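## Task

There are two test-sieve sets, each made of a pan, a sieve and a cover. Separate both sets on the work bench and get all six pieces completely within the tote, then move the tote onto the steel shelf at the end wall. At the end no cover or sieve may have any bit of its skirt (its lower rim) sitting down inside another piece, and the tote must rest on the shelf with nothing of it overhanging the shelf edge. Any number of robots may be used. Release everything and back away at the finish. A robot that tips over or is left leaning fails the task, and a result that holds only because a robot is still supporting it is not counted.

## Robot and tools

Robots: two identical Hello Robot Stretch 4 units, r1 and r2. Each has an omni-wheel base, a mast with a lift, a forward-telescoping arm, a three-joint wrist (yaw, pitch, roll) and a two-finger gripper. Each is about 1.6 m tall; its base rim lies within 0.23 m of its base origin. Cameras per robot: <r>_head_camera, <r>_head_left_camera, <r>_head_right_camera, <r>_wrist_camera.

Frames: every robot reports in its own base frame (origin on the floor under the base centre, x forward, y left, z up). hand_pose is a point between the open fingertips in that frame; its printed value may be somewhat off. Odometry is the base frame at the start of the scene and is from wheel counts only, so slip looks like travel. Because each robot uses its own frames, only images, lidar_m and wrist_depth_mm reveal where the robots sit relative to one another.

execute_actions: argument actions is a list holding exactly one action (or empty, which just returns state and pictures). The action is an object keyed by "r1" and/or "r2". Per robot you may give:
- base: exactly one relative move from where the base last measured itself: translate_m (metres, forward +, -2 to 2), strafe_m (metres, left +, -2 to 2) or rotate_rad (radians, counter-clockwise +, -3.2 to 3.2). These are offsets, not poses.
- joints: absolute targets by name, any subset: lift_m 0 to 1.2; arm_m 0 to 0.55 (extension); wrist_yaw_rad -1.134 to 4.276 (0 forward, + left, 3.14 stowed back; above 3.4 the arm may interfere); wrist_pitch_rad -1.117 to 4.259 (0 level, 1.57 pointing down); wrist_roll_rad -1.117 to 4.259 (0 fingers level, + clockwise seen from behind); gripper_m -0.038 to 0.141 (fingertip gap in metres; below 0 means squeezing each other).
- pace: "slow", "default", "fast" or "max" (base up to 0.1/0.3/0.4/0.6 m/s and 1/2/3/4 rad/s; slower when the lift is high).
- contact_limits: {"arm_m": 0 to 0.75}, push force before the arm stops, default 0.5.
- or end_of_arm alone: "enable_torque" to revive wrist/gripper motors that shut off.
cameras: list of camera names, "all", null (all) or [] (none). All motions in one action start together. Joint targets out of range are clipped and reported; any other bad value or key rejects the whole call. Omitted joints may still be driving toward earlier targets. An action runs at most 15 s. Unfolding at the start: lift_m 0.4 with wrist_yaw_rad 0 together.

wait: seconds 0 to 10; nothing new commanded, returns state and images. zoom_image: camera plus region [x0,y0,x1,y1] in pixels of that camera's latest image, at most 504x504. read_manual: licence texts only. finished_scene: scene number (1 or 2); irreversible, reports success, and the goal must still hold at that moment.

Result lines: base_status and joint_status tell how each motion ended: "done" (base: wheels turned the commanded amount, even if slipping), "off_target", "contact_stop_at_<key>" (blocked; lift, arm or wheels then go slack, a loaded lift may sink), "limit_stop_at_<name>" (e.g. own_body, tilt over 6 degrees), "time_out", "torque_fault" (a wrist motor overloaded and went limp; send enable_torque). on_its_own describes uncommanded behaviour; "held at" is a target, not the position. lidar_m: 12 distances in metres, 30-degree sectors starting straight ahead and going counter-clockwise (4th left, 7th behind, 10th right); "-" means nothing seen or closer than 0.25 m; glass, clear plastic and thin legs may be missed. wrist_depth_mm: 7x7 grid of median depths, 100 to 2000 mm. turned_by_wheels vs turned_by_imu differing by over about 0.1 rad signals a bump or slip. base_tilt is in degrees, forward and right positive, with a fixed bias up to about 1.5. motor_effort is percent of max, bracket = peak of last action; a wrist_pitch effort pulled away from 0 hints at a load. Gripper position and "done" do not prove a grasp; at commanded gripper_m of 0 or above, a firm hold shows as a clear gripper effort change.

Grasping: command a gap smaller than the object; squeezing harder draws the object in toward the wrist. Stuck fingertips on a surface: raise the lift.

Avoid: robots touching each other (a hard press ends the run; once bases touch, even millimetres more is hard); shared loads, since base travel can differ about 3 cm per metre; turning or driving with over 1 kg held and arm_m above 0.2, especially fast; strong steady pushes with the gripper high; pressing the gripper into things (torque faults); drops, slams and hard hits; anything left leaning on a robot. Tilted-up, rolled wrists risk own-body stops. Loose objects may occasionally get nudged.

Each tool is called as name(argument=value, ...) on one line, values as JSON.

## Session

execute_actions(actions=[])

Scene clock: 0.00 s.
r1.base_odometry: x=+0.000 y=+0.000 heading=+0.000 (m, m, rad; r1's odometry frame)
r1.turned_by_wheels: +0.000 (rad since the last result)
r1.turned_by_imu: +0.000 (rad since the last result)
r1.base_tilt: forward=-0.4 right=-1.0 (deg)
r1.lidar_m: 3.28 3.85 3.88 1.22 1.39 5.28 1.67 0.98 0.85 0.85 1.01 1.79
r1.base_status: not commanded
r1.joint_positions: lift_m=+0.252 arm_m=+0.001 wrist_yaw_rad=+3.188 wrist_pitch_rad=-0.001 wrist_roll_rad=-0.002 gripper_m=+0.057
r1.joint_status: not commanded
r1.motor_effort: lift_m=+20 arm_m=-1 wrist_yaw_rad=+0 wrist_pitch_rad=-4 wrist_roll_rad=-1 gripper_m=-4 wheel_0=+0 wheel_1=+0 wheel_2=+1 (%)
r1.hand_pose: x=-0.1206 y=+0.0738 z=+0.4301 quat_wxyz=(-0.023, +0.000, -0.001, +1.000) (m; r1's base frame)
r1.wrist_depth_mm: - 140 244 - - - - / - 112 139 - - - - / - 114 138 - - - - / - 137 172 - - - - / 211 1205 1756 - - - - / 976 1255 212 1808 213 1808 1808 / 976 1042 1138 147 1098 1160 1205
r2.base_odometry: x=+0.000 y=+0.000 heading=+0.000 (m, m, rad; r2's odometry frame)
r2.turned_by_wheels: +0.000 (rad since the last result)
r2.turned_by_imu: +0.000 (rad since the last result)
r2.base_tilt: forward=-0.4 right=+0.4 (deg)
r2.lidar_m: 2.03 2.04 1.05 0.87 0.85 0.99 1.62 3.08 3.22 3.84 1.13 1.19
r2.base_status: not commanded
r2.joint_positions: lift_m=+0.211 arm_m=+0.000 wrist_yaw_rad=+3.198 wrist_pitch_rad=-0.001 wrist_roll_rad=+0.015 gripper_m=+0.057
r2.joint_status: not commanded
r2.motor_effort: lift_m=+17 arm_m=-1 wrist_yaw_rad=+1 wrist_pitch_rad=-6 wrist_roll_rad=+0 gripper_m=-3 wheel_0=+0 wheel_1=+0 wheel_2=+0 (%)
r2.hand_pose: x=-0.1223 y=+0.0709 z=+0.3895 quat_wxyz=(-0.028, +0.000, +0.007, +1.000) (m; r2's base frame)
r2.wrist_depth_mm: - 137 183 - 1661 1118 878 / - 110 137 - 1661 1160 891 / - 115 137 - 1708 1160 878 / - 136 178 - 1756 1138 917 / 211 - - - 1618 1160 891 / 217 1464 200 1464 192 1138 904 / 220 946 976 124 991 931 878
pictures: r1_head_camera, r1_head_left_camera, r1_head_right_camera, r1_wrist_camera, r2_head_camera, r2_head_left_camera, r2_head_right_camera, r2_wrist_camera
camera_calibration (this result's frames):
r1_wrist_camera: T_world_to_cam=[[-0.046019, 0.998823, 0.0153243, -0.086276], [-0.0442776, 0.0132859, -0.998931, 0.483142], [-0.997959, -0.0466484, 0.043614, 0.0911166], [0, 0, 0, 1]] pos_world=[0.108353, 0.0840059, 0.479974]
r2_wrist_camera: T_world_to_cam=[[-0.0978181, 0.994687, -0.032094, -0.0588024], [-0.00531213, -0.03277, -0.999449, 0.445752], [-0.99519, -0.0975937, 0.00848941, 0.105627], [0, 0, 0, 1]] pos_world=[0.101735, 0.0834058, 0.442722]
Images, in order (width x height): r1_head_camera 420x560, r1_head_left_camera 420x672, r1_head_right_camera 420x672, r1_wrist_camera 616x392, r2_head_camera 420x560, r2_head_left_camera 420x672, r2_head_right_camera 420x672, r2_wrist_camera 616x392.

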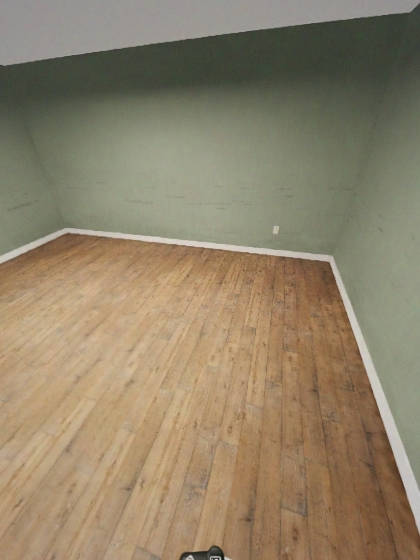

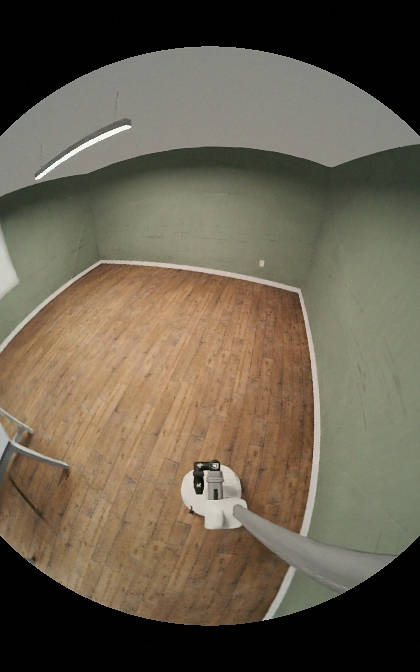

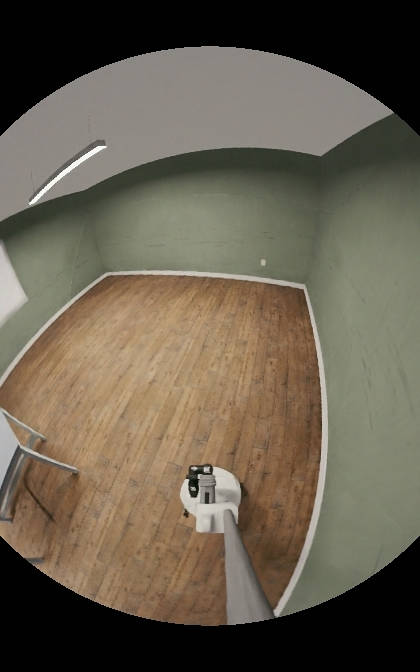

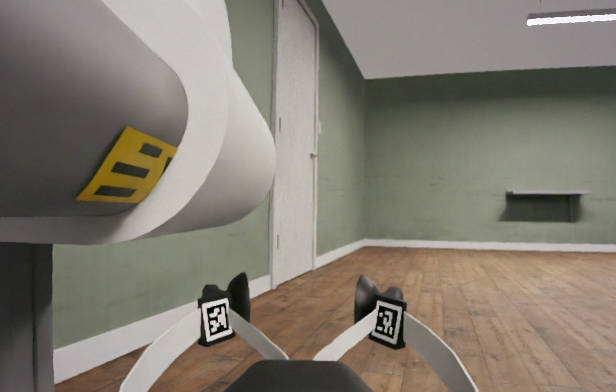

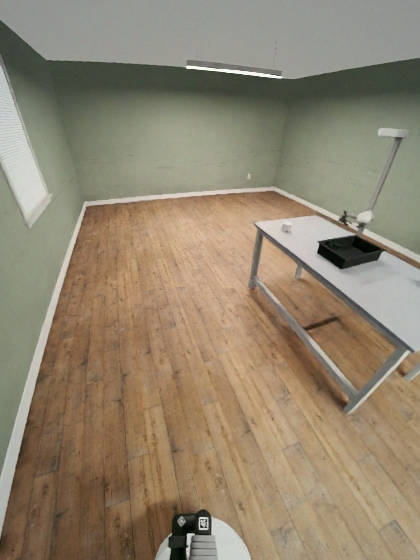

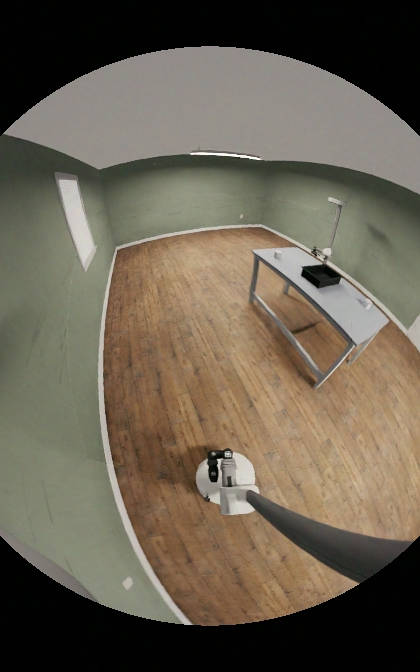

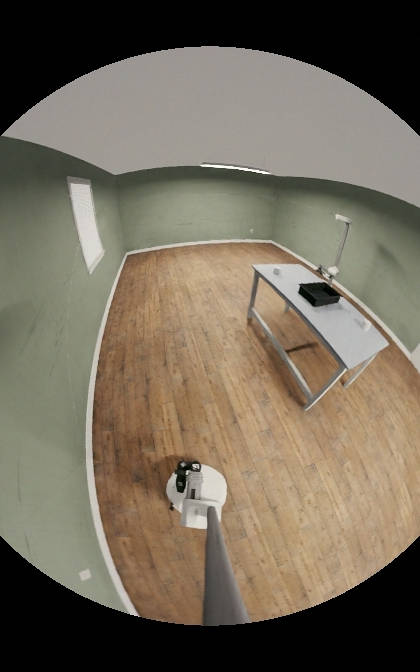

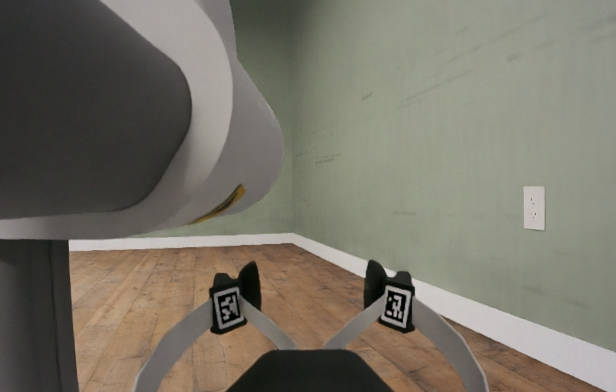

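zoom_image(camera="r2_head_camera", region=[240, 200, 420, 320])

zoom_image(camera="r2_head_right_camera", region=[240, 250, 400, 420])

Region (240, 200, 420, 320) of r2_head_camera's 420x560 image, scaled by 2.800, with more detail than that image has.

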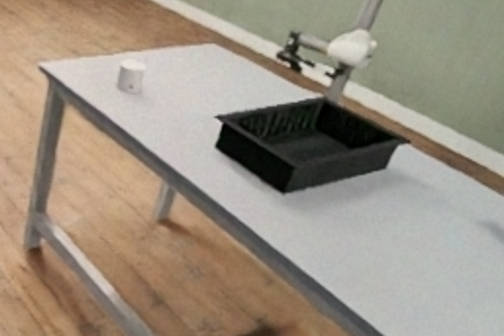

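Region (240, 250, 400, 420) of r2_head_right_camera's 420x672 image, scaled by 2.965, with more detail than that image has; it fills the left 474 columns of this view, and the rest is white.

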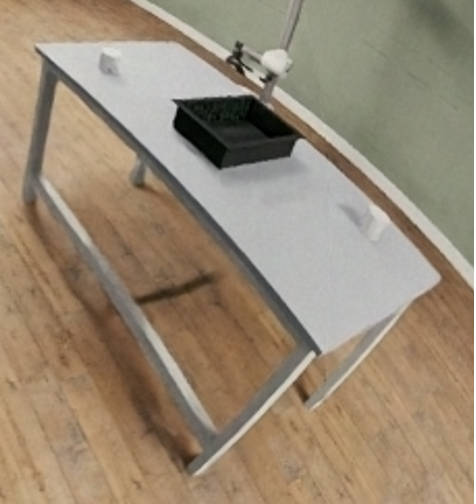

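execute_actions(actions=[{"r1": {"base": {"rotate_rad": 0.827}, "joints": {"lift_m": 0.2}, "pace": "max"}, "r2": {"base": {"rotate_rad": -1.698}, "joints": {"lift_m": 0.2}, "pace": "max"}}], cameras=["r1_head_left_camera"])

execute_actions(actions=[{"r1": {"base": {"strafe_m": 1.85}, "joints": {"lift_m": 1.06, "wrist_yaw_rad": 1.5, "gripper_m": 0.1}, "pace": "max"}, "r2": {"base": {"strafe_m": 1.816}, "joints": {"lift_m": 1.06, "wrist_yaw_rad": 1.5, "gripper_m": 0.1}, "pace": "max"}}], cameras=["r1_head_camera", "r2_head_camera"])

Scene clock: 94.00 s.
r1.base_odometry: x=+0.000 y=+0.000 heading=+0.827 (m, m, rad; r1's odometry frame)
r1.turned_by_wheels: +0.827 (rad since the last result)
r1.turned_by_imu: +0.844 (rad since the last result)
r1.base_tilt: forward=-0.4 right=-1.0 (deg)
r1.lidar_m: 3.97 1.20 1.23 1.79 2.58 1.14 0.87 0.83 0.90 1.32 3.26 3.45
r1.base_status: done
r1.joint_positions: lift_m=+0.200 arm_m=+0.001 wrist_yaw_rad=+3.188 wrist_pitch_rad=+0.000 wrist_roll_rad=-0.002 gripper_m=+0.057
r1.joint_status: all done
r1.motor_effort: lift_m=+19(23) arm_m=-1(0) wrist_yaw_rad=+0(0) wrist_pitch_rad=-5(5) wrist_roll_rad=+0(0) gripper_m=-4(4) wheel_0=+1(8) wheel_1=+1(11) wheel_2=+0(9) (%)
r1.hand_pose: x=-0.1206 y=+0.0739 z=+0.3784 quat_wxyz=(-0.023, +0.000, -0.001, +1.000) (m; r1's base frame)
r1.wrist_depth_mm: - 140 244 1078 1205 1366 1537 / - 112 139 1078 1205 1366 1576 / - 114 138 1060 1182 1366 1537 / - 136 173 1078 1182 1336 1499 / 211 866 960 1078 1182 1336 1499 / 809 866 211 1042 213 1308 1464 / 809 831 931 147 976 1025 1098
r2.base_odometry: x=+0.000 y=+0.000 heading=-1.698 (m, m, rad; r2's odometry frame)
r2.turned_by_wheels: -1.698 (rad since the last result)
r2.turned_by_imu: -1.731 (rad since the last result)
r2.base_tilt: forward=-0.4 right=+0.3 (deg)
r2.lidar_m: 3.91 1.15 1.10 1.71 2.81 1.18 0.89 0.87 0.94 1.33 3.27 3.04
r2.base_status: done
r2.joint_positions: lift_m=+0.200 arm_m=+0.000 wrist_yaw_rad=+3.198 wrist_pitch_rad=+0.000 wrist_roll_rad=+0.015 gripper_m=+0.057
r2.joint_status: all done
r2.motor_effort: lift_m=+15(14) arm_m=-1(1) wrist_yaw_rad=+1(1) wrist_pitch_rad=-8(9) wrist_roll_rad=-1(1) gripper_m=-1(1) wheel_0=-1(7) wheel_1=-2(11) wheel_2=-2(8) (%)
r2.hand_pose: x=-0.1223 y=+0.0709 z=+0.3785 quat_wxyz=(-0.028, +0.000, +0.007, +1.000) (m; r2's base frame)
r2.wrist_depth_mm: - 137 183 1098 1308 1430 1576 / - 110 136 1138 1255 1430 1618 / - 115 137 1138 1255 1397 1708 / - 136 178 1138 1255 1430 1661 / 211 917 1042 1138 1229 1464 1661 / 216 931 200 1118 193 1336 1336 / 220 891 946 125 976 904 946
pictures: r1_head_left_camera
Images, in order (width x height): r1_head_left_camera 420x672.

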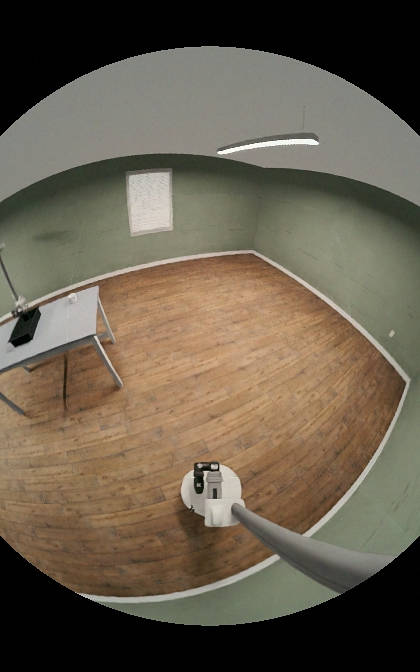

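Scene clock: 98.43 s.
r1.base_odometry: x=-1.362 y=+1.252 heading=+0.827 (m, m, rad; r1's odometry frame)
r1.turned_by_wheels: +0.000 (rad since the last result)
r1.turned_by_imu: +0.005 (rad since the last result)
r1.base_tilt: forward=-0.4 right=-1.0 (deg)
r1.lidar_m: 0.35 0.33 0.36 3.47 3.39 2.21 1.68 1.66 1.77 2.55 1.07 0.45
r1.base_status: done
r1.joint_positions: lift_m=+1.060 arm_m=+0.001 wrist_yaw_rad=+1.500 wrist_pitch_rad=-0.001 wrist_roll_rad=-0.002 gripper_m=+0.100
r1.joint_status: all done
r1.motor_effort: lift_m=+22(27) arm_m=-1(1) wrist_yaw_rad=-2(8) wrist_pitch_rad=-4(4) wrist_roll_rad=-1(0) gripper_m=-2(2) wheel_0=+2(13) wheel_1=-3(14) wheel_2=+0(4) (%)
r1.hand_pose: x=+0.2792 y=+0.2816 z=+1.2383 quat_wxyz=(+0.732, -0.001, -0.001, +0.682) (m; r1's base frame)
r1.wrist_depth_mm: - - - - - - - / - - - - - - - / - - - - - - - / - - - - - - - / - - - - - - - / - - 219 - 214 - - / - - - 147 - - -
r2.base_odometry: x=+1.801 y=-0.231 heading=-1.698 (m, m, rad; r2's odometry frame)
r2.turned_by_wheels: +0.000 (rad since the last result)
r2.turned_by_imu: -0.001 (rad since the last result)
r2.base_tilt: forward=-0.5 right=+0.4 (deg)
r2.lidar_m: 0.28 0.26 0.29 3.87 3.80 2.32 1.75 1.70 1.82 2.61 0.96 0.38
r2.base_status: done
r2.joint_positions: lift_m=+1.060 arm_m=+0.000 wrist_yaw_rad=+1.500 wrist_pitch_rad=-0.001 wrist_roll_rad=+0.015 gripper_m=+0.100
r2.joint_status: all done
r2.motor_effort: lift_m=+20(18) arm_m=-1(0) wrist_yaw_rad=+0(7) wrist_pitch_rad=-8(9) wrist_roll_rad=+0(1) gripper_m=-1(2) wheel_0=+0(13) wheel_1=+1(11) wheel_2=-1(3) (%)
r2.hand_pose: x=+0.2782 y=+0.2816 z=+1.2382 quat_wxyz=(+0.732, +0.006, +0.005, +0.682) (m; r2's base frame)
r2.wrist_depth_mm: - - - - - - - / - - - - - - - / - - - - - - - / - - - - - - - / - - - - - - - / - - 198 - 213 - - / - - - 122 - - -
pictures: r1_head_camera, r2_head_camera
Images, in order (width x height): r1_head_camera 420x560, r2_head_camera 420x560.

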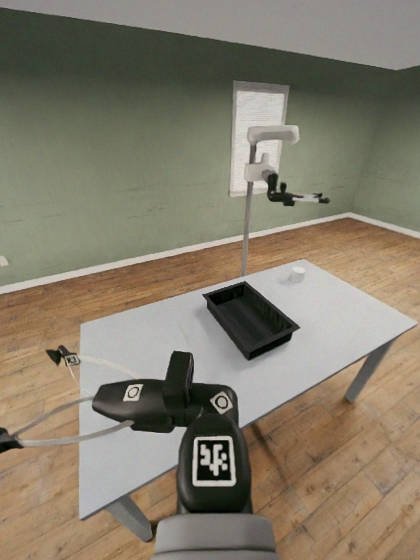

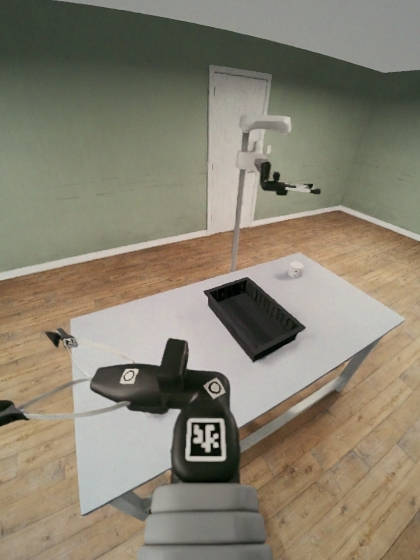

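execute_actions(actions=[{"r1": {"base": {"rotate_rad": 0.459}, "joints": {"wrist_pitch_rad": 1.57, "wrist_roll_rad": -0.07, "arm_m": 0.24}, "pace": "fast"}, "r2": {"base": {"rotate_rad": 0.455}, "joints": {"wrist_pitch_rad": 1.57, "wrist_roll_rad": -0.07, "arm_m": 0.17}, "pace": "fast"}}], cameras=["r1_wrist_camera", "r2_wrist_camera"])

Scene clock: 114.63 s.
r1.base_odometry: x=-1.362 y=+1.252 heading=+1.285 (m, m, rad; r1's odometry frame)
r1.turned_by_wheels: +0.458 (rad since the last result)
r1.turned_by_imu: +0.467 (rad since the last result)
r1.base_tilt: forward=-0.4 right=-1.0 (deg)
r1.lidar_m: 0.34 0.36 3.50 3.40 2.34 1.70 1.65 1.71 2.38 1.35 0.49 0.37
r1.base_status: done
r1.joint_positions: lift_m=+1.060 arm_m=+0.239 wrist_yaw_rad=+1.500 wrist_pitch_rad=+1.570 wrist_roll_rad=-0.070 gripper_m=+0.100
r1.joint_status: all done
r1.motor_effort: lift_m=+21(21) arm_m=+5(5) wrist_yaw_rad=-1(2) wrist_pitch_rad=+3(7) wrist_roll_rad=-1(3) gripper_m=-2(2) wheel_0=-2(6) wheel_1=-4(6) wheel_2=-4(12) (%)
r1.hand_pose: x=+0.4972 y=-0.0058 z=+0.9497 quat_wxyz=(+0.501, -0.499, +0.500, +0.500) (m; r1's base frame)
r1.wrist_depth_mm: 1182 1160 1160 1182 1160 1182 1160 / 1160 1160 413 415 415 415 415 / 1160 1138 413 413 413 413 413 / 976 931 410 413 410 413 410 / 931 931 407 410 410 410 407 / 1138 960 219 397 214 407 407 / 1118 1118 404 147 404 404 404
r2.base_odometry: x=+1.801 y=-0.231 heading=-1.243 (m, m, rad; r2's odometry frame)
r2.turned_by_wheels: +0.455 (rad since the last result)
r2.turned_by_imu: +0.462 (rad since the last result)
r2.base_tilt: forward=-0.4 right=+0.3 (deg)
r2.lidar_m: 0.26 0.27 3.95 3.80 2.46 1.78 1.69 1.78 2.40 1.15 0.39 0.29
r2.base_status: done
r2.joint_positions: lift_m=+1.060 arm_m=+0.169 wrist_yaw_rad=+1.500 wrist_pitch_rad=+1.570 wrist_roll_rad=-0.070 gripper_m=+0.100
r2.joint_status: all done
r2.motor_effort: lift_m=+20(20) arm_m=+4(5) wrist_yaw_rad=+1(1) wrist_pitch_rad=-1(7) wrist_roll_rad=-1(2) gripper_m=-2(3) wheel_0=+0(4) wheel_1=+2(5) wheel_2=-1(2) (%)
r2.hand_pose: x=+0.4274 y=-0.0059 z=+0.9496 quat_wxyz=(+0.501, -0.499, +0.500, +0.500) (m; r2's base frame)
r2.wrist_depth_mm: 1182 1160 1182 1160 1160 1160 1160 / 1182 1160 413 413 410 402 402 / 1182 1182 415 413 410 407 402 / 1160 960 410 413 410 407 404 / 1182 976 413 413 410 404 402 / 1182 1182 199 413 213 404 404 / 1160 1205 413 122 410 410 407
pictures: r1_wrist_camera, r2_wrist_camera
camera_calibration (this result's frames):
r1_wrist_camera: T_world_to_cam=[[0.999922, 0.0124904, 0.000790354, -0.498213], [0.0125131, -0.998944, -0.0441977, 0.089739], [0.000237473, 0.0442041, -0.999022, 1.1757], [0, 0, 0, 1]] pos_world=[0.496772, 0.0438963, 1.17891]
r2_wrist_camera: T_world_to_cam=[[0.998987, -0.0182198, -0.0411505, -0.376773], [-0.0185557, -0.999797, -0.00779618, 0.0642975], [-0.0410001, 0.00855186, -0.999123, 1.19], [0, 0, 0, 1]] pos_world=[0.426375, 0.047243, 1.17395]
Images, in order (width x height): r1_wrist_camera 616x392, r2_wrist_camera 616x392.

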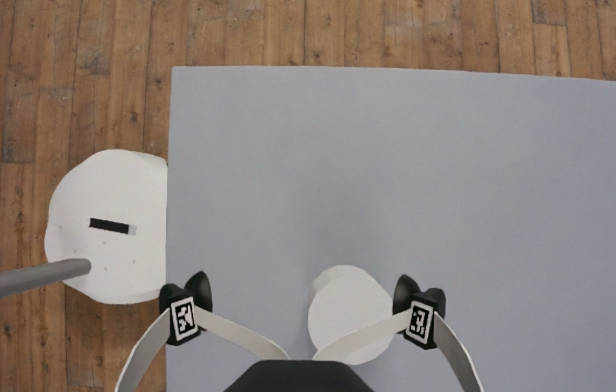

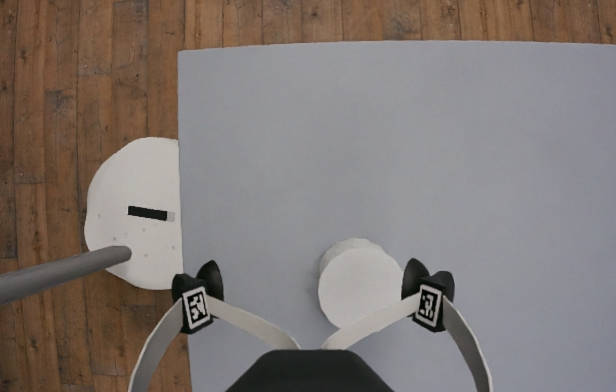

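zoom_image(camera="r1_wrist_camera", region=[150, 240, 460, 392])

zoom_image(camera="r2_wrist_camera", region=[160, 220, 470, 372])

Region (150, 240, 460, 392) of r1_wrist_camera's 616x392 image, scaled by 1.626; it fills the top 247 rows of this view, and the rest is white.

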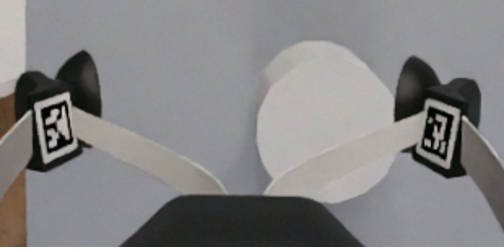

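Region (160, 220, 470, 372) of r2_wrist_camera's 616x392 image, scaled by 1.626; it fills the top 247 rows of this view, and the rest is white.

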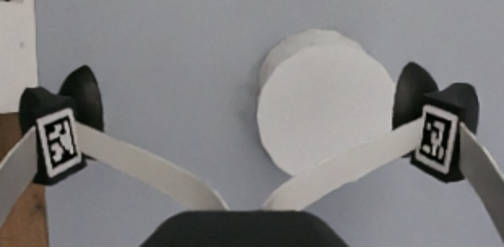

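execute_actions(actions=[{"r1": {"joints": {"wrist_yaw_rad": 0.905, "wrist_roll_rad": -0.666, "arm_m": 0.30, "lift_m": 0.938, "gripper_m": 0.115}, "pace": "default"}, "r2": {"joints": {"wrist_yaw_rad": 1.215, "wrist_roll_rad": -0.355, "arm_m": 0.218, "lift_m": 0.930, "gripper_m": 0.115}, "pace": "default"}}], cameras=["r1_wrist_camera", "r2_wrist_camera"])

Scene clock: 144.33 s.
r1.base_odometry: x=-1.362 y=+1.252 heading=+1.285 (m, m, rad; r1's odometry frame)
r1.turned_by_wheels: +0.000 (rad since the last result)
r1.turned_by_imu: -0.001 (rad since the last result)
r1.base_tilt: forward=-0.3 right=-1.0 (deg)
r1.lidar_m: 0.33 0.37 3.53 3.41 2.32 1.69 1.65 1.73 2.38 1.34 0.49 0.35
r1.base_status: not commanded
r1.joint_positions: lift_m=+0.938 arm_m=+0.299 wrist_yaw_rad=+0.905 wrist_pitch_rad=+1.570 wrist_roll_rad=-0.666 gripper_m=+0.115
r1.joint_status: all done
r1.motor_effort: lift_m=+18(20) arm_m=+5(6) wrist_yaw_rad=-2(5) wrist_pitch_rad=+3(3) wrist_roll_rad=-2(5) gripper_m=-2(0) wheel_0=-2(2) wheel_1=-4(3) wheel_2=-3(4) (%)
r1.hand_pose: x=+0.5389 y=-0.0537 z=+0.8279 quat_wxyz=(+0.500, -0.500, +0.500, +0.500) (m; r1's base frame)
r1.wrist_depth_mm: 1060 294 294 296 296 294 296 / 1042 293 293 293 294 293 294 / 831 291 291 291 291 291 293 / 820 290 290 289 289 291 290 / 820 287 289 216 289 290 287 / 1025 287 216 216 216 287 287 / 1008 285 285 149 286 286 287
r2.base_odometry: x=+1.801 y=-0.231 heading=-1.243 (m, m, rad; r2's odometry frame)
r2.turned_by_wheels: +0.000 (rad since the last result)
r2.turned_by_imu: -0.001 (rad since the last result)
r2.base_tilt: forward=-0.5 right=+0.3 (deg)
r2.lidar_m: 0.25 0.27 3.95 3.79 2.48 1.78 1.68 1.77 2.40 1.20 0.42 0.28
r2.base_status: not commanded
r2.joint_positions: lift_m=+0.930 arm_m=+0.217 wrist_yaw_rad=+1.215 wrist_pitch_rad=+1.570 wrist_roll_rad=-0.355 gripper_m=+0.115
r2.joint_status: all done
r2.motor_effort: lift_m=+14(17) arm_m=+4(3) wrist_yaw_rad=+0(4) wrist_pitch_rad=+0(0) wrist_roll_rad=-1(4) gripper_m=+0(1) wheel_0=-1(0) wheel_1=+1(1) wheel_2=-1(1) (%)
r2.hand_pose: x=+0.4702 y=-0.0302 z=+0.8200 quat_wxyz=(+0.500, -0.500, +0.500, +0.500) (m; r2's base frame)
r2.wrist_depth_mm: 1060 282 281 281 279 277 276 / 1042 283 282 281 277 277 274 / 1078 283 282 279 279 277 277 / 842 283 282 281 279 278 276 / 768 283 283 208 281 278 277 / 1060 285 204 208 209 278 277 / 1060 286 283 124 279 279 278
pictures: r1_wrist_camera, r2_wrist_camera
camera_calibration (this result's frames):
r1_wrist_camera: T_world_to_cam=[[0.999905, 0.0136955, 0.00134462, -0.539597], [0.0137413, -0.998945, -0.0438139, 0.0350117], [0.000743149, 0.0438282, -0.999039, 1.05591], [0, 0, 0, 1]] pos_world=[0.53828, -0.00391398, 1.05716]
r2_wrist_camera: T_world_to_cam=[[0.999002, -0.0179059, -0.0409154, -0.425497], [-0.0182274, -0.999806, -0.00749948, 0.0393734], [-0.0407731, 0.00823778, -0.999134, 1.06245], [0, 0, 0, 1]] pos_world=[0.46911, 0.0229946, 1.04442]
Images, in order (width x height): r1_wrist_camera 616x392, r2_wrist_camera 616x392.

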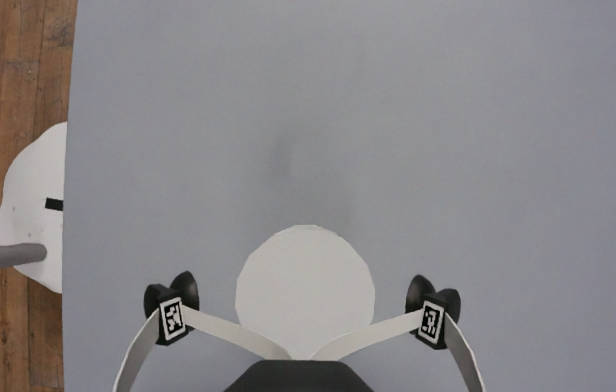

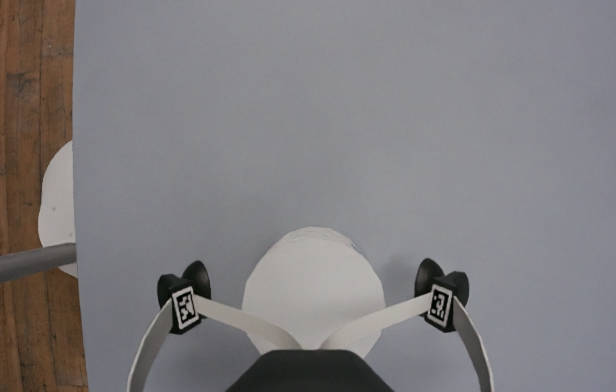

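execute_actions(actions=[{"r1": {"joints": {"lift_m": 0.935, "gripper_m": 0.05}, "pace": "default"}, "r2": {"joints": {"wrist_yaw_rad": 1.171, "wrist_roll_rad": -0.40, "arm_m": 0.22, "lift_m": 0.932, "gripper_m": 0.05}, "pace": "default"}}], cameras=["r1_wrist_camera", "r2_wrist_camera", "r1_head_right_camera", "r2_head_right_camera"])

Scene clock: 157.97 s.
r1.base_odometry: x=-1.362 y=+1.252 heading=+1.285 (m, m, rad; r1's odometry frame)
r1.turned_by_wheels: +0.000 (rad since the last result)
r1.turned_by_imu: -0.001 (rad since the last result)
r1.base_tilt: forward=-0.4 right=-1.0 (deg)
r1.lidar_m: 0.33 0.35 3.54 3.41 2.33 1.71 1.65 1.73 2.39 1.33 0.49 0.34
r1.base_status: not commanded
r1.joint_positions: lift_m=+0.935 arm_m=+0.299 wrist_yaw_rad=+0.905 wrist_pitch_rad=+1.570 wrist_roll_rad=-0.666 gripper_m=+0.050
r1.joint_status: all done
r1.motor_effort: lift_m=+18(18) arm_m=+6(5) wrist_yaw_rad=-2(2) wrist_pitch_rad=+2(3) wrist_roll_rad=-1(2) gripper_m=-17(18) wheel_0=-2(2) wheel_1=-3(3) wheel_2=-4(4) (%)
r1.hand_pose: x=+0.5389 y=-0.0537 z=+0.8249 quat_wxyz=(+0.500, -0.500, +0.500, +0.500) (m; r1's base frame)
r1.wrist_depth_mm: 1042 291 291 291 291 293 291 / 1042 290 289 290 291 291 291 / 809 289 289 287 287 289 289 / 820 287 287 287 287 286 287 / 820 285 285 208 285 285 285 / 1008 283 207 208 205 285 283 / 1025 281 283 205 282 282 283
r2.base_odometry: x=+1.801 y=-0.231 heading=-1.243 (m, m, rad; r2's odometry frame)
r2.turned_by_wheels: +0.000 (rad since the last result)
r2.turned_by_imu: -0.001 (rad since the last result)
r2.base_tilt: forward=-0.5 right=+0.4 (deg)
r2.lidar_m: 0.26 0.28 3.95 3.79 2.46 1.79 1.68 1.77 2.38 1.17 0.41 0.28
r2.base_status: not commanded
r2.joint_positions: lift_m=+0.932 arm_m=+0.219 wrist_yaw_rad=+1.172 wrist_pitch_rad=+1.570 wrist_roll_rad=-0.400 gripper_m=+0.050
r2.joint_status: all done
r2.motor_effort: lift_m=+22(22) arm_m=+4(5) wrist_yaw_rad=-1(2) wrist_pitch_rad=+0(1) wrist_roll_rad=-2(3) gripper_m=-12(12) wheel_0=+0(1) wheel_1=+1(1) wheel_2=-1(1) (%)
r2.hand_pose: x=+0.4707 y=-0.0337 z=+0.8214 quat_wxyz=(+0.500, -0.500, +0.500, +0.500) (m; r2's base frame)
r2.wrist_depth_mm: 1098 285 282 279 281 278 277 / 1060 285 283 281 281 278 276 / 1060 286 283 282 281 277 277 / 842 286 285 282 281 278 278 / 842 287 282 200 281 278 279 / 1060 286 198 202 193 278 277 / 1042 286 283 155 281 279 277
pictures: r1_head_right_camera, r1_wrist_camera, r2_head_right_camera, r2_wrist_camera
camera_calibration (this result's frames):
r1_wrist_camera: T_world_to_cam=[[0.999905, 0.01369, 0.00133197, -0.539593], [0.0137352, -0.998946, -0.0437982, 0.0348637], [0.000730971, 0.0438124, -0.99904, 1.0529], [0, 0, 0, 1]] pos_world=[0.538293, -0.00391583, 1.05413]
r2_wrist_camera: T_world_to_cam=[[0.999021, -0.0169055, -0.040878, -0.426087], [-0.0172253, -0.999824, -0.00748492, 0.0353312], [-0.0407443, 0.00818173, -0.999136, 1.06389], [0, 0, 0, 1]] pos_world=[0.469626, 0.0194173, 1.04582]
Images, in order (width x height): r1_head_right_camera 420x672, r1_wrist_camera 616x392, r2_head_right_camera 420x672, r2_wrist_camera 616x392.

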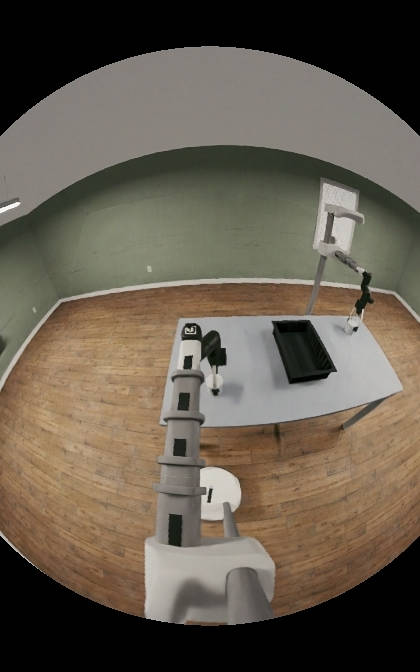

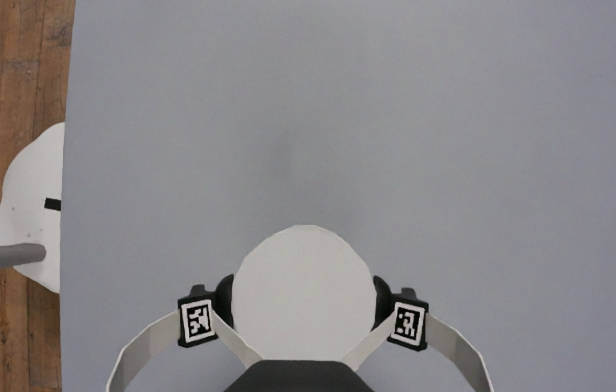

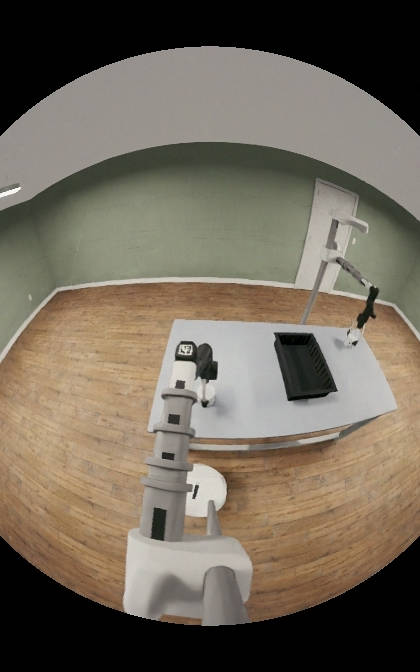

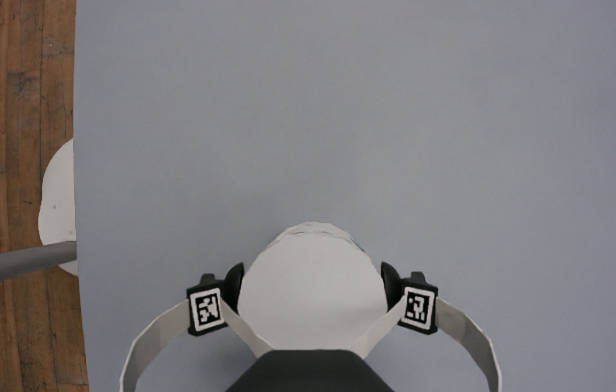

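zoom_image(camera="r1_head_right_camera", region=[190, 300, 380, 410])

zoom_image(camera="r2_head_right_camera", region=[190, 310, 380, 420])

Region (190, 300, 380, 410) of r1_head_right_camera's 420x672 image, scaled by 2.653, with more detail than that image has; it fills the top 292 rows of this view, and the rest is white.

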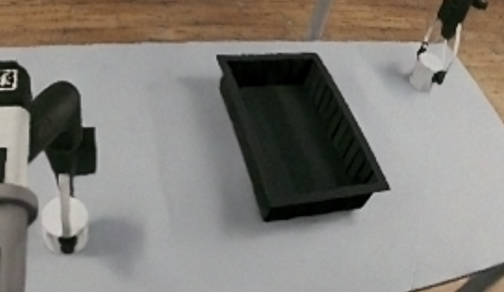

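Region (190, 310, 380, 420) of r2_head_right_camera's 420x672 image, scaled by 2.653, with more detail than that image has; it fills the top 292 rows of this view, and the rest is white.

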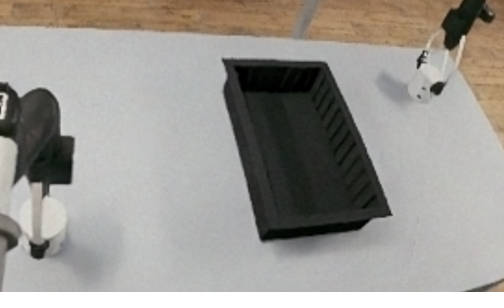

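execute_actions(actions=[{"r1": {"base": {"strafe_m": -0.43}, "joints": {"lift_m": 1.015}, "pace": "fast"}, "r2": {"base": {"strafe_m": -0.45}, "joints": {"lift_m": 1.01}, "pace": "fast"}}], cameras=["r1_wrist_camera", "r2_wrist_camera", "r1_head_left_camera"])

Scene clock: 202.90 s.
r1.base_odometry: x=-0.949 y=+1.131 heading=+1.285 (m, m, rad; r1's odometry frame)
r1.turned_by_wheels: +0.000 (rad since the last result)
r1.turned_by_imu: -0.002 (rad since the last result)
r1.base_tilt: forward=-0.4 right=-1.0 (deg)
r1.lidar_m: 0.32 0.35 0.47 3.83 2.30 1.72 1.66 1.73 2.37 4.49 0.49 0.36
r1.base_status: done
r1.joint_positions: lift_m=+1.015 arm_m=+0.299 wrist_yaw_rad=+0.905 wrist_pitch_rad=+1.570 wrist_roll_rad=-0.666 gripper_m=+0.050
r1.joint_status: all done
r1.motor_effort: lift_m=+23(24) arm_m=+6(5) wrist_yaw_rad=-2(2) wrist_pitch_rad=+3(4) wrist_roll_rad=-1(1) gripper_m=-17(17) wheel_0=+0(11) wheel_1=+2(12) wheel_2=+0(0) (%)
r1.hand_pose: x=+0.5389 y=-0.0537 z=+0.9046 quat_wxyz=(+0.500, -0.500, +0.500, +0.500) (m; r1's base frame)
r1.wrist_depth_mm: 1138 373 373 370 373 370 373 / 1118 370 370 370 370 370 370 / 1098 366 366 368 368 368 368 / 904 364 366 364 309 286 362 / 904 364 364 208 362 359 362 / 1078 362 208 207 206 359 359 / 1078 357 357 205 357 355 359
r2.base_odometry: x=+1.375 y=-0.376 heading=-1.244 (m, m, rad; r2's odometry frame)
r2.turned_by_wheels: +0.000 (rad since the last result)
r2.turned_by_imu: -0.002 (rad since the last result)
r2.base_tilt: forward=-0.4 right=+0.4 (deg)
r2.lidar_m: 0.26 0.27 0.37 4.25 2.44 1.77 1.69 1.76 2.39 4.02 0.43 0.28
r2.base_status: done
r2.joint_positions: lift_m=+1.010 arm_m=+0.219 wrist_yaw_rad=+1.171 wrist_pitch_rad=+1.570 wrist_roll_rad=-0.400 gripper_m=+0.050
r2.joint_status: all done
r2.motor_effort: lift_m=+21(24) arm_m=+4(5) wrist_yaw_rad=+0(1) wrist_pitch_rad=-2(1) wrist_roll_rad=-2(1) gripper_m=-10(10) wheel_0=-2(8) wheel_1=+0(9) wheel_2=-1(2) (%)
r2.hand_pose: x=+0.4708 y=-0.0338 z=+0.8994 quat_wxyz=(+0.500, -0.500, +0.500, +0.500) (m; r2's base frame)
r2.wrist_depth_mm: 1138 362 362 357 357 355 351 / 1138 364 359 359 357 355 351 / 1138 364 362 359 359 355 355 / 1160 364 362 272 268 268 267 / 931 362 364 201 357 355 351 / 1138 1138 198 200 192 351 355 / 1138 368 364 155 357 353 351
pictures: r1_head_left_camera, r1_wrist_camera, r2_wrist_camera
camera_calibration (this result's frames):
r1_wrist_camera: T_world_to_cam=[[0.999907, 0.0135599, 0.00132749, -0.539699], [0.013605, -0.998948, -0.0437926, 0.0384061], [0.00073227, 0.0438066, -0.99904, 1.13247], [0, 0, 0, 1]] pos_world=[0.538298, -0.00392564, 1.13378]
r2_wrist_camera: T_world_to_cam=[[0.999017, -0.0170967, -0.040896, -0.422889], [-0.017415, -0.999821, -0.00744001, 0.0359356], [-0.0407615, 0.0081449, -0.999136, 1.14182], [0, 0, 0, 1]] pos_world=[0.469642, 0.0193991, 1.12381]
Images, in order (width x height): r1_head_left_camera 420x672, r1_wrist_camera 616x392, r2_wrist_camera 616x392.

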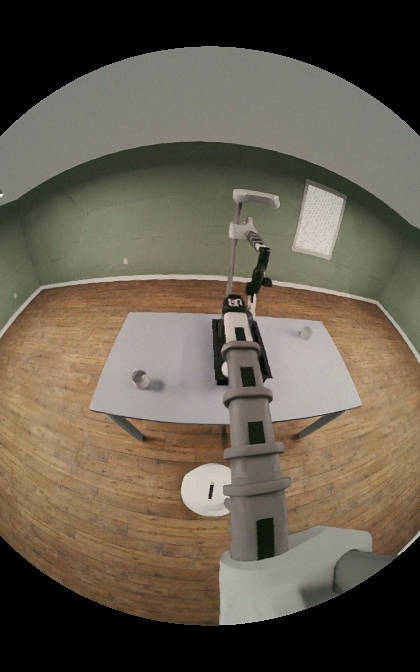

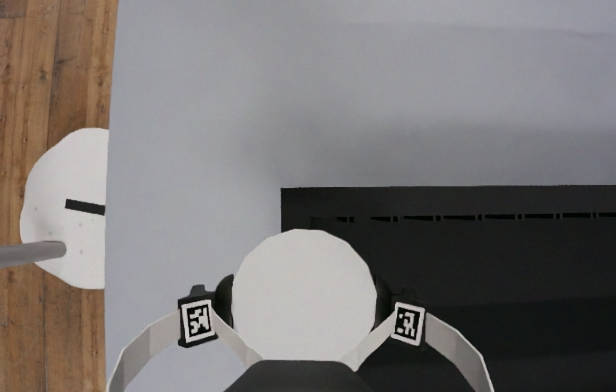

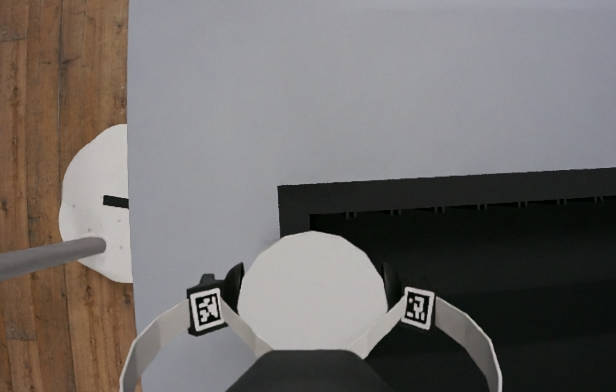

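execute_actions(actions=[{"r1": {"joints": {"wrist_yaw_rad": 0.771, "wrist_roll_rad": -0.80, "arm_m": 0.395}, "pace": "fast"}, "r2": {"joints": {"wrist_yaw_rad": 1.108, "wrist_roll_rad": -0.463, "arm_m": 0.301}, "pace": "fast"}}], cameras=[])

execute_actions(actions=[{"r1": {"joints": {"lift_m": 0.906}, "pace": "fast"}, "r2": {"joints": {"lift_m": 0.902}, "pace": "fast"}}], cameras=["r1_wrist_camera", "r2_wrist_camera"])

Scene clock: 221.43 s.
r1.base_odometry: x=-0.949 y=+1.131 heading=+1.285 (m, m, rad; r1's odometry frame)
r1.turned_by_wheels: +0.000 (rad since the last result)
r1.turned_by_imu: -0.001 (rad since the last result)
r1.base_tilt: forward=-0.4 right=-1.0 (deg)
r1.lidar_m: 0.33 0.34 0.48 3.83 2.30 1.72 1.66 1.75 2.38 4.50 0.48 0.35
r1.base_status: not commanded
r1.joint_positions: lift_m=+1.015 arm_m=+0.394 wrist_yaw_rad=+0.771 wrist_pitch_rad=+1.570 wrist_roll_rad=-0.800 gripper_m=+0.050
r1.joint_status: all done
r1.motor_effort: lift_m=+22(23) arm_m=+5(5) wrist_yaw_rad=-2(6) wrist_pitch_rad=+3(3) wrist_roll_rad=-2(3) gripper_m=-17(17) wheel_0=+0(0) wheel_1=+2(1) wheel_2=+0(0) (%)
r1.hand_pose: x=+0.6261 y=-0.0625 z=+0.9046 quat_wxyz=(+0.500, -0.500, +0.500, +0.500) (m; r1's base frame)
r1.wrist_depth_mm: 373 373 373 370 370 373 373 / 368 368 370 370 368 370 370 / 368 368 368 368 368 370 368 / 366 364 289 291 278 279 278 / 364 364 309 209 359 359 362 / 362 362 208 206 205 359 359 / 362 273 274 206 355 357 357
r2.base_odometry: x=+1.375 y=-0.376 heading=-1.244 (m, m, rad; r2's odometry frame)
r2.turned_by_wheels: +0.000 (rad since the last result)
r2.turned_by_imu: -0.001 (rad since the last result)
r2.base_tilt: forward=-0.4 right=+0.3 (deg)
r2.lidar_m: 0.25 0.28 0.40 4.25 2.45 1.76 1.67 1.77 2.39 4.01 0.41 0.29
r2.base_status: not commanded
r2.joint_positions: lift_m=+1.010 arm_m=+0.300 wrist_yaw_rad=+1.108 wrist_pitch_rad=+1.570 wrist_roll_rad=-0.463 gripper_m=+0.050
r2.joint_status: all done
r2.motor_effort: lift_m=+21(21) arm_m=+4(6) wrist_yaw_rad=+0(0) wrist_pitch_rad=-2(3) wrist_roll_rad=-1(5) gripper_m=-11(14) wheel_0=-2(2) wheel_1=+0(0) wheel_2=-1(1) (%)
r2.hand_pose: x=+0.5495 y=-0.0388 z=+0.8994 quat_wxyz=(+0.500, -0.500, +0.500, +0.500) (m; r2's base frame)
r2.wrist_depth_mm: 741 364 362 359 357 355 353 / 1160 366 362 359 357 353 351 / 1182 364 362 359 355 355 353 / 917 366 271 271 271 294 349 / 820 364 290 200 353 355 349 / 1138 364 199 201 193 355 353 / 1160 364 277 155 355 355 355
pictures: none
No camera images: the call's "cameras" was empty. Leave "cameras" out to get every camera's image.

Scene clock: 222.67 s.
r1.base_odometry: x=-0.949 y=+1.131 heading=+1.285 (m, m, rad; r1's odometry frame)
r1.turned_by_wheels: +0.000 (rad since the last result)
r1.turned_by_imu: +0.000 (rad since the last result)
r1.base_tilt: forward=-0.4 right=-1.0 (deg)
r1.lidar_m: 0.32 0.36 0.50 3.84 2.32 1.73 1.66 1.72 2.39 4.49 0.48 0.36
r1.base_status: not commanded
r1.joint_positions: lift_m=+0.906 arm_m=+0.394 wrist_yaw_rad=+0.771 wrist_pitch_rad=+1.570 wrist_roll_rad=-0.800 gripper_m=+0.050
r1.joint_status: all done
r1.motor_effort: lift_m=+19(23) arm_m=+5(5) wrist_yaw_rad=-3(2) wrist_pitch_rad=+2(2) wrist_roll_rad=-1(1) gripper_m=-16(16) wheel_0=+0(0) wheel_1=+2(2) wheel_2=+0(0) (%)
r1.hand_pose: x=+0.6261 y=-0.0625 z=+0.7959 quat_wxyz=(+0.500, -0.500, +0.500, +0.500) (m; r1's base frame)
r1.wrist_depth_mm: 262 262 262 263 263 263 263 / 262 260 260 260 260 262 260 / 259 259 259 258 260 260 259 / 257 170 171 170 170 170 213 / 256 180 254 209 255 254 254 / 254 169 208 207 205 252 253 / 254 167 250 205 252 251 252
r2.base_odometry: x=+1.375 y=-0.376 heading=-1.244 (m, m, rad; r2's odometry frame)
r2.turned_by_wheels: +0.000 (rad since the last result)
r2.turned_by_imu: +0.000 (rad since the last result)
r2.base_tilt: forward=-0.4 right=+0.4 (deg)
r2.lidar_m: 0.26 0.28 0.40 4.26 2.46 1.76 1.67 1.74 2.39 4.05 0.42 0.31
r2.base_status: not commanded
r2.joint_positions: lift_m=+0.902 arm_m=+0.300 wrist_yaw_rad=+1.108 wrist_pitch_rad=+1.570 wrist_roll_rad=-0.463 gripper_m=+0.050
r2.joint_status: all done
r2.motor_effort: lift_m=+15(20) arm_m=+4(4) wrist_yaw_rad=+0(0) wrist_pitch_rad=+0(1) wrist_roll_rad=-1(1) gripper_m=-16(14) wheel_0=-1(2) wheel_1=+0(0) wheel_2=-1(1) (%)
r2.hand_pose: x=+0.5495 y=-0.0388 z=+0.7920 quat_wxyz=(+0.500, -0.500, +0.500, +0.500) (m; r2's base frame)
r2.wrist_depth_mm: 254 253 251 251 250 248 - / 256 254 254 252 251 250 248 / 256 255 255 252 250 248 247 / 256 166 165 164 163 162 205 / 257 167 252 201 249 247 245 / 256 166 198 201 193 248 246 / 257 167 252 155 249 248 -
pictures: r1_wrist_camera, r2_wrist_camera
camera_calibration (this result's frames):
r1_wrist_camera: T_world_to_cam=[[0.999907, 0.0135992, 0.00124849, -0.626542], [0.0136407, -0.998959, -0.0435316, 0.0234588], [0.000655196, 0.0435446, -0.999051, 1.02423], [0, 0, 0, 1]] pos_world=[0.625493, -0.0126449, 1.02506]
r2_wrist_camera: T_world_to_cam=[[0.999019, -0.0169942, -0.0408981, -0.505997], [-0.0173072, -0.999823, -0.00731246, 0.0313124], [-0.0407666, 0.00801312, -0.999137, 1.03771], [0, 0, 0, 1]] pos_world=[0.548346, 0.0143926, 1.01635]
Images, in order (width x height): r1_wrist_camera 616x392, r2_wrist_camera 616x392.

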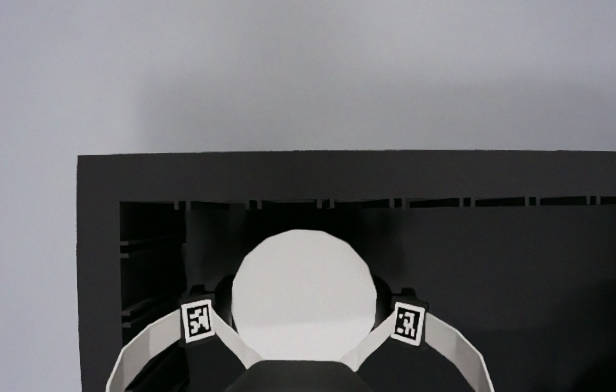

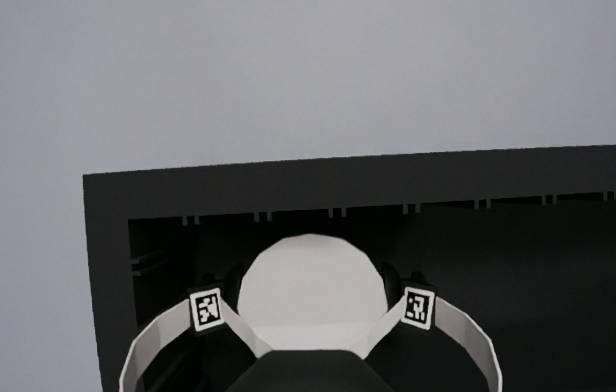

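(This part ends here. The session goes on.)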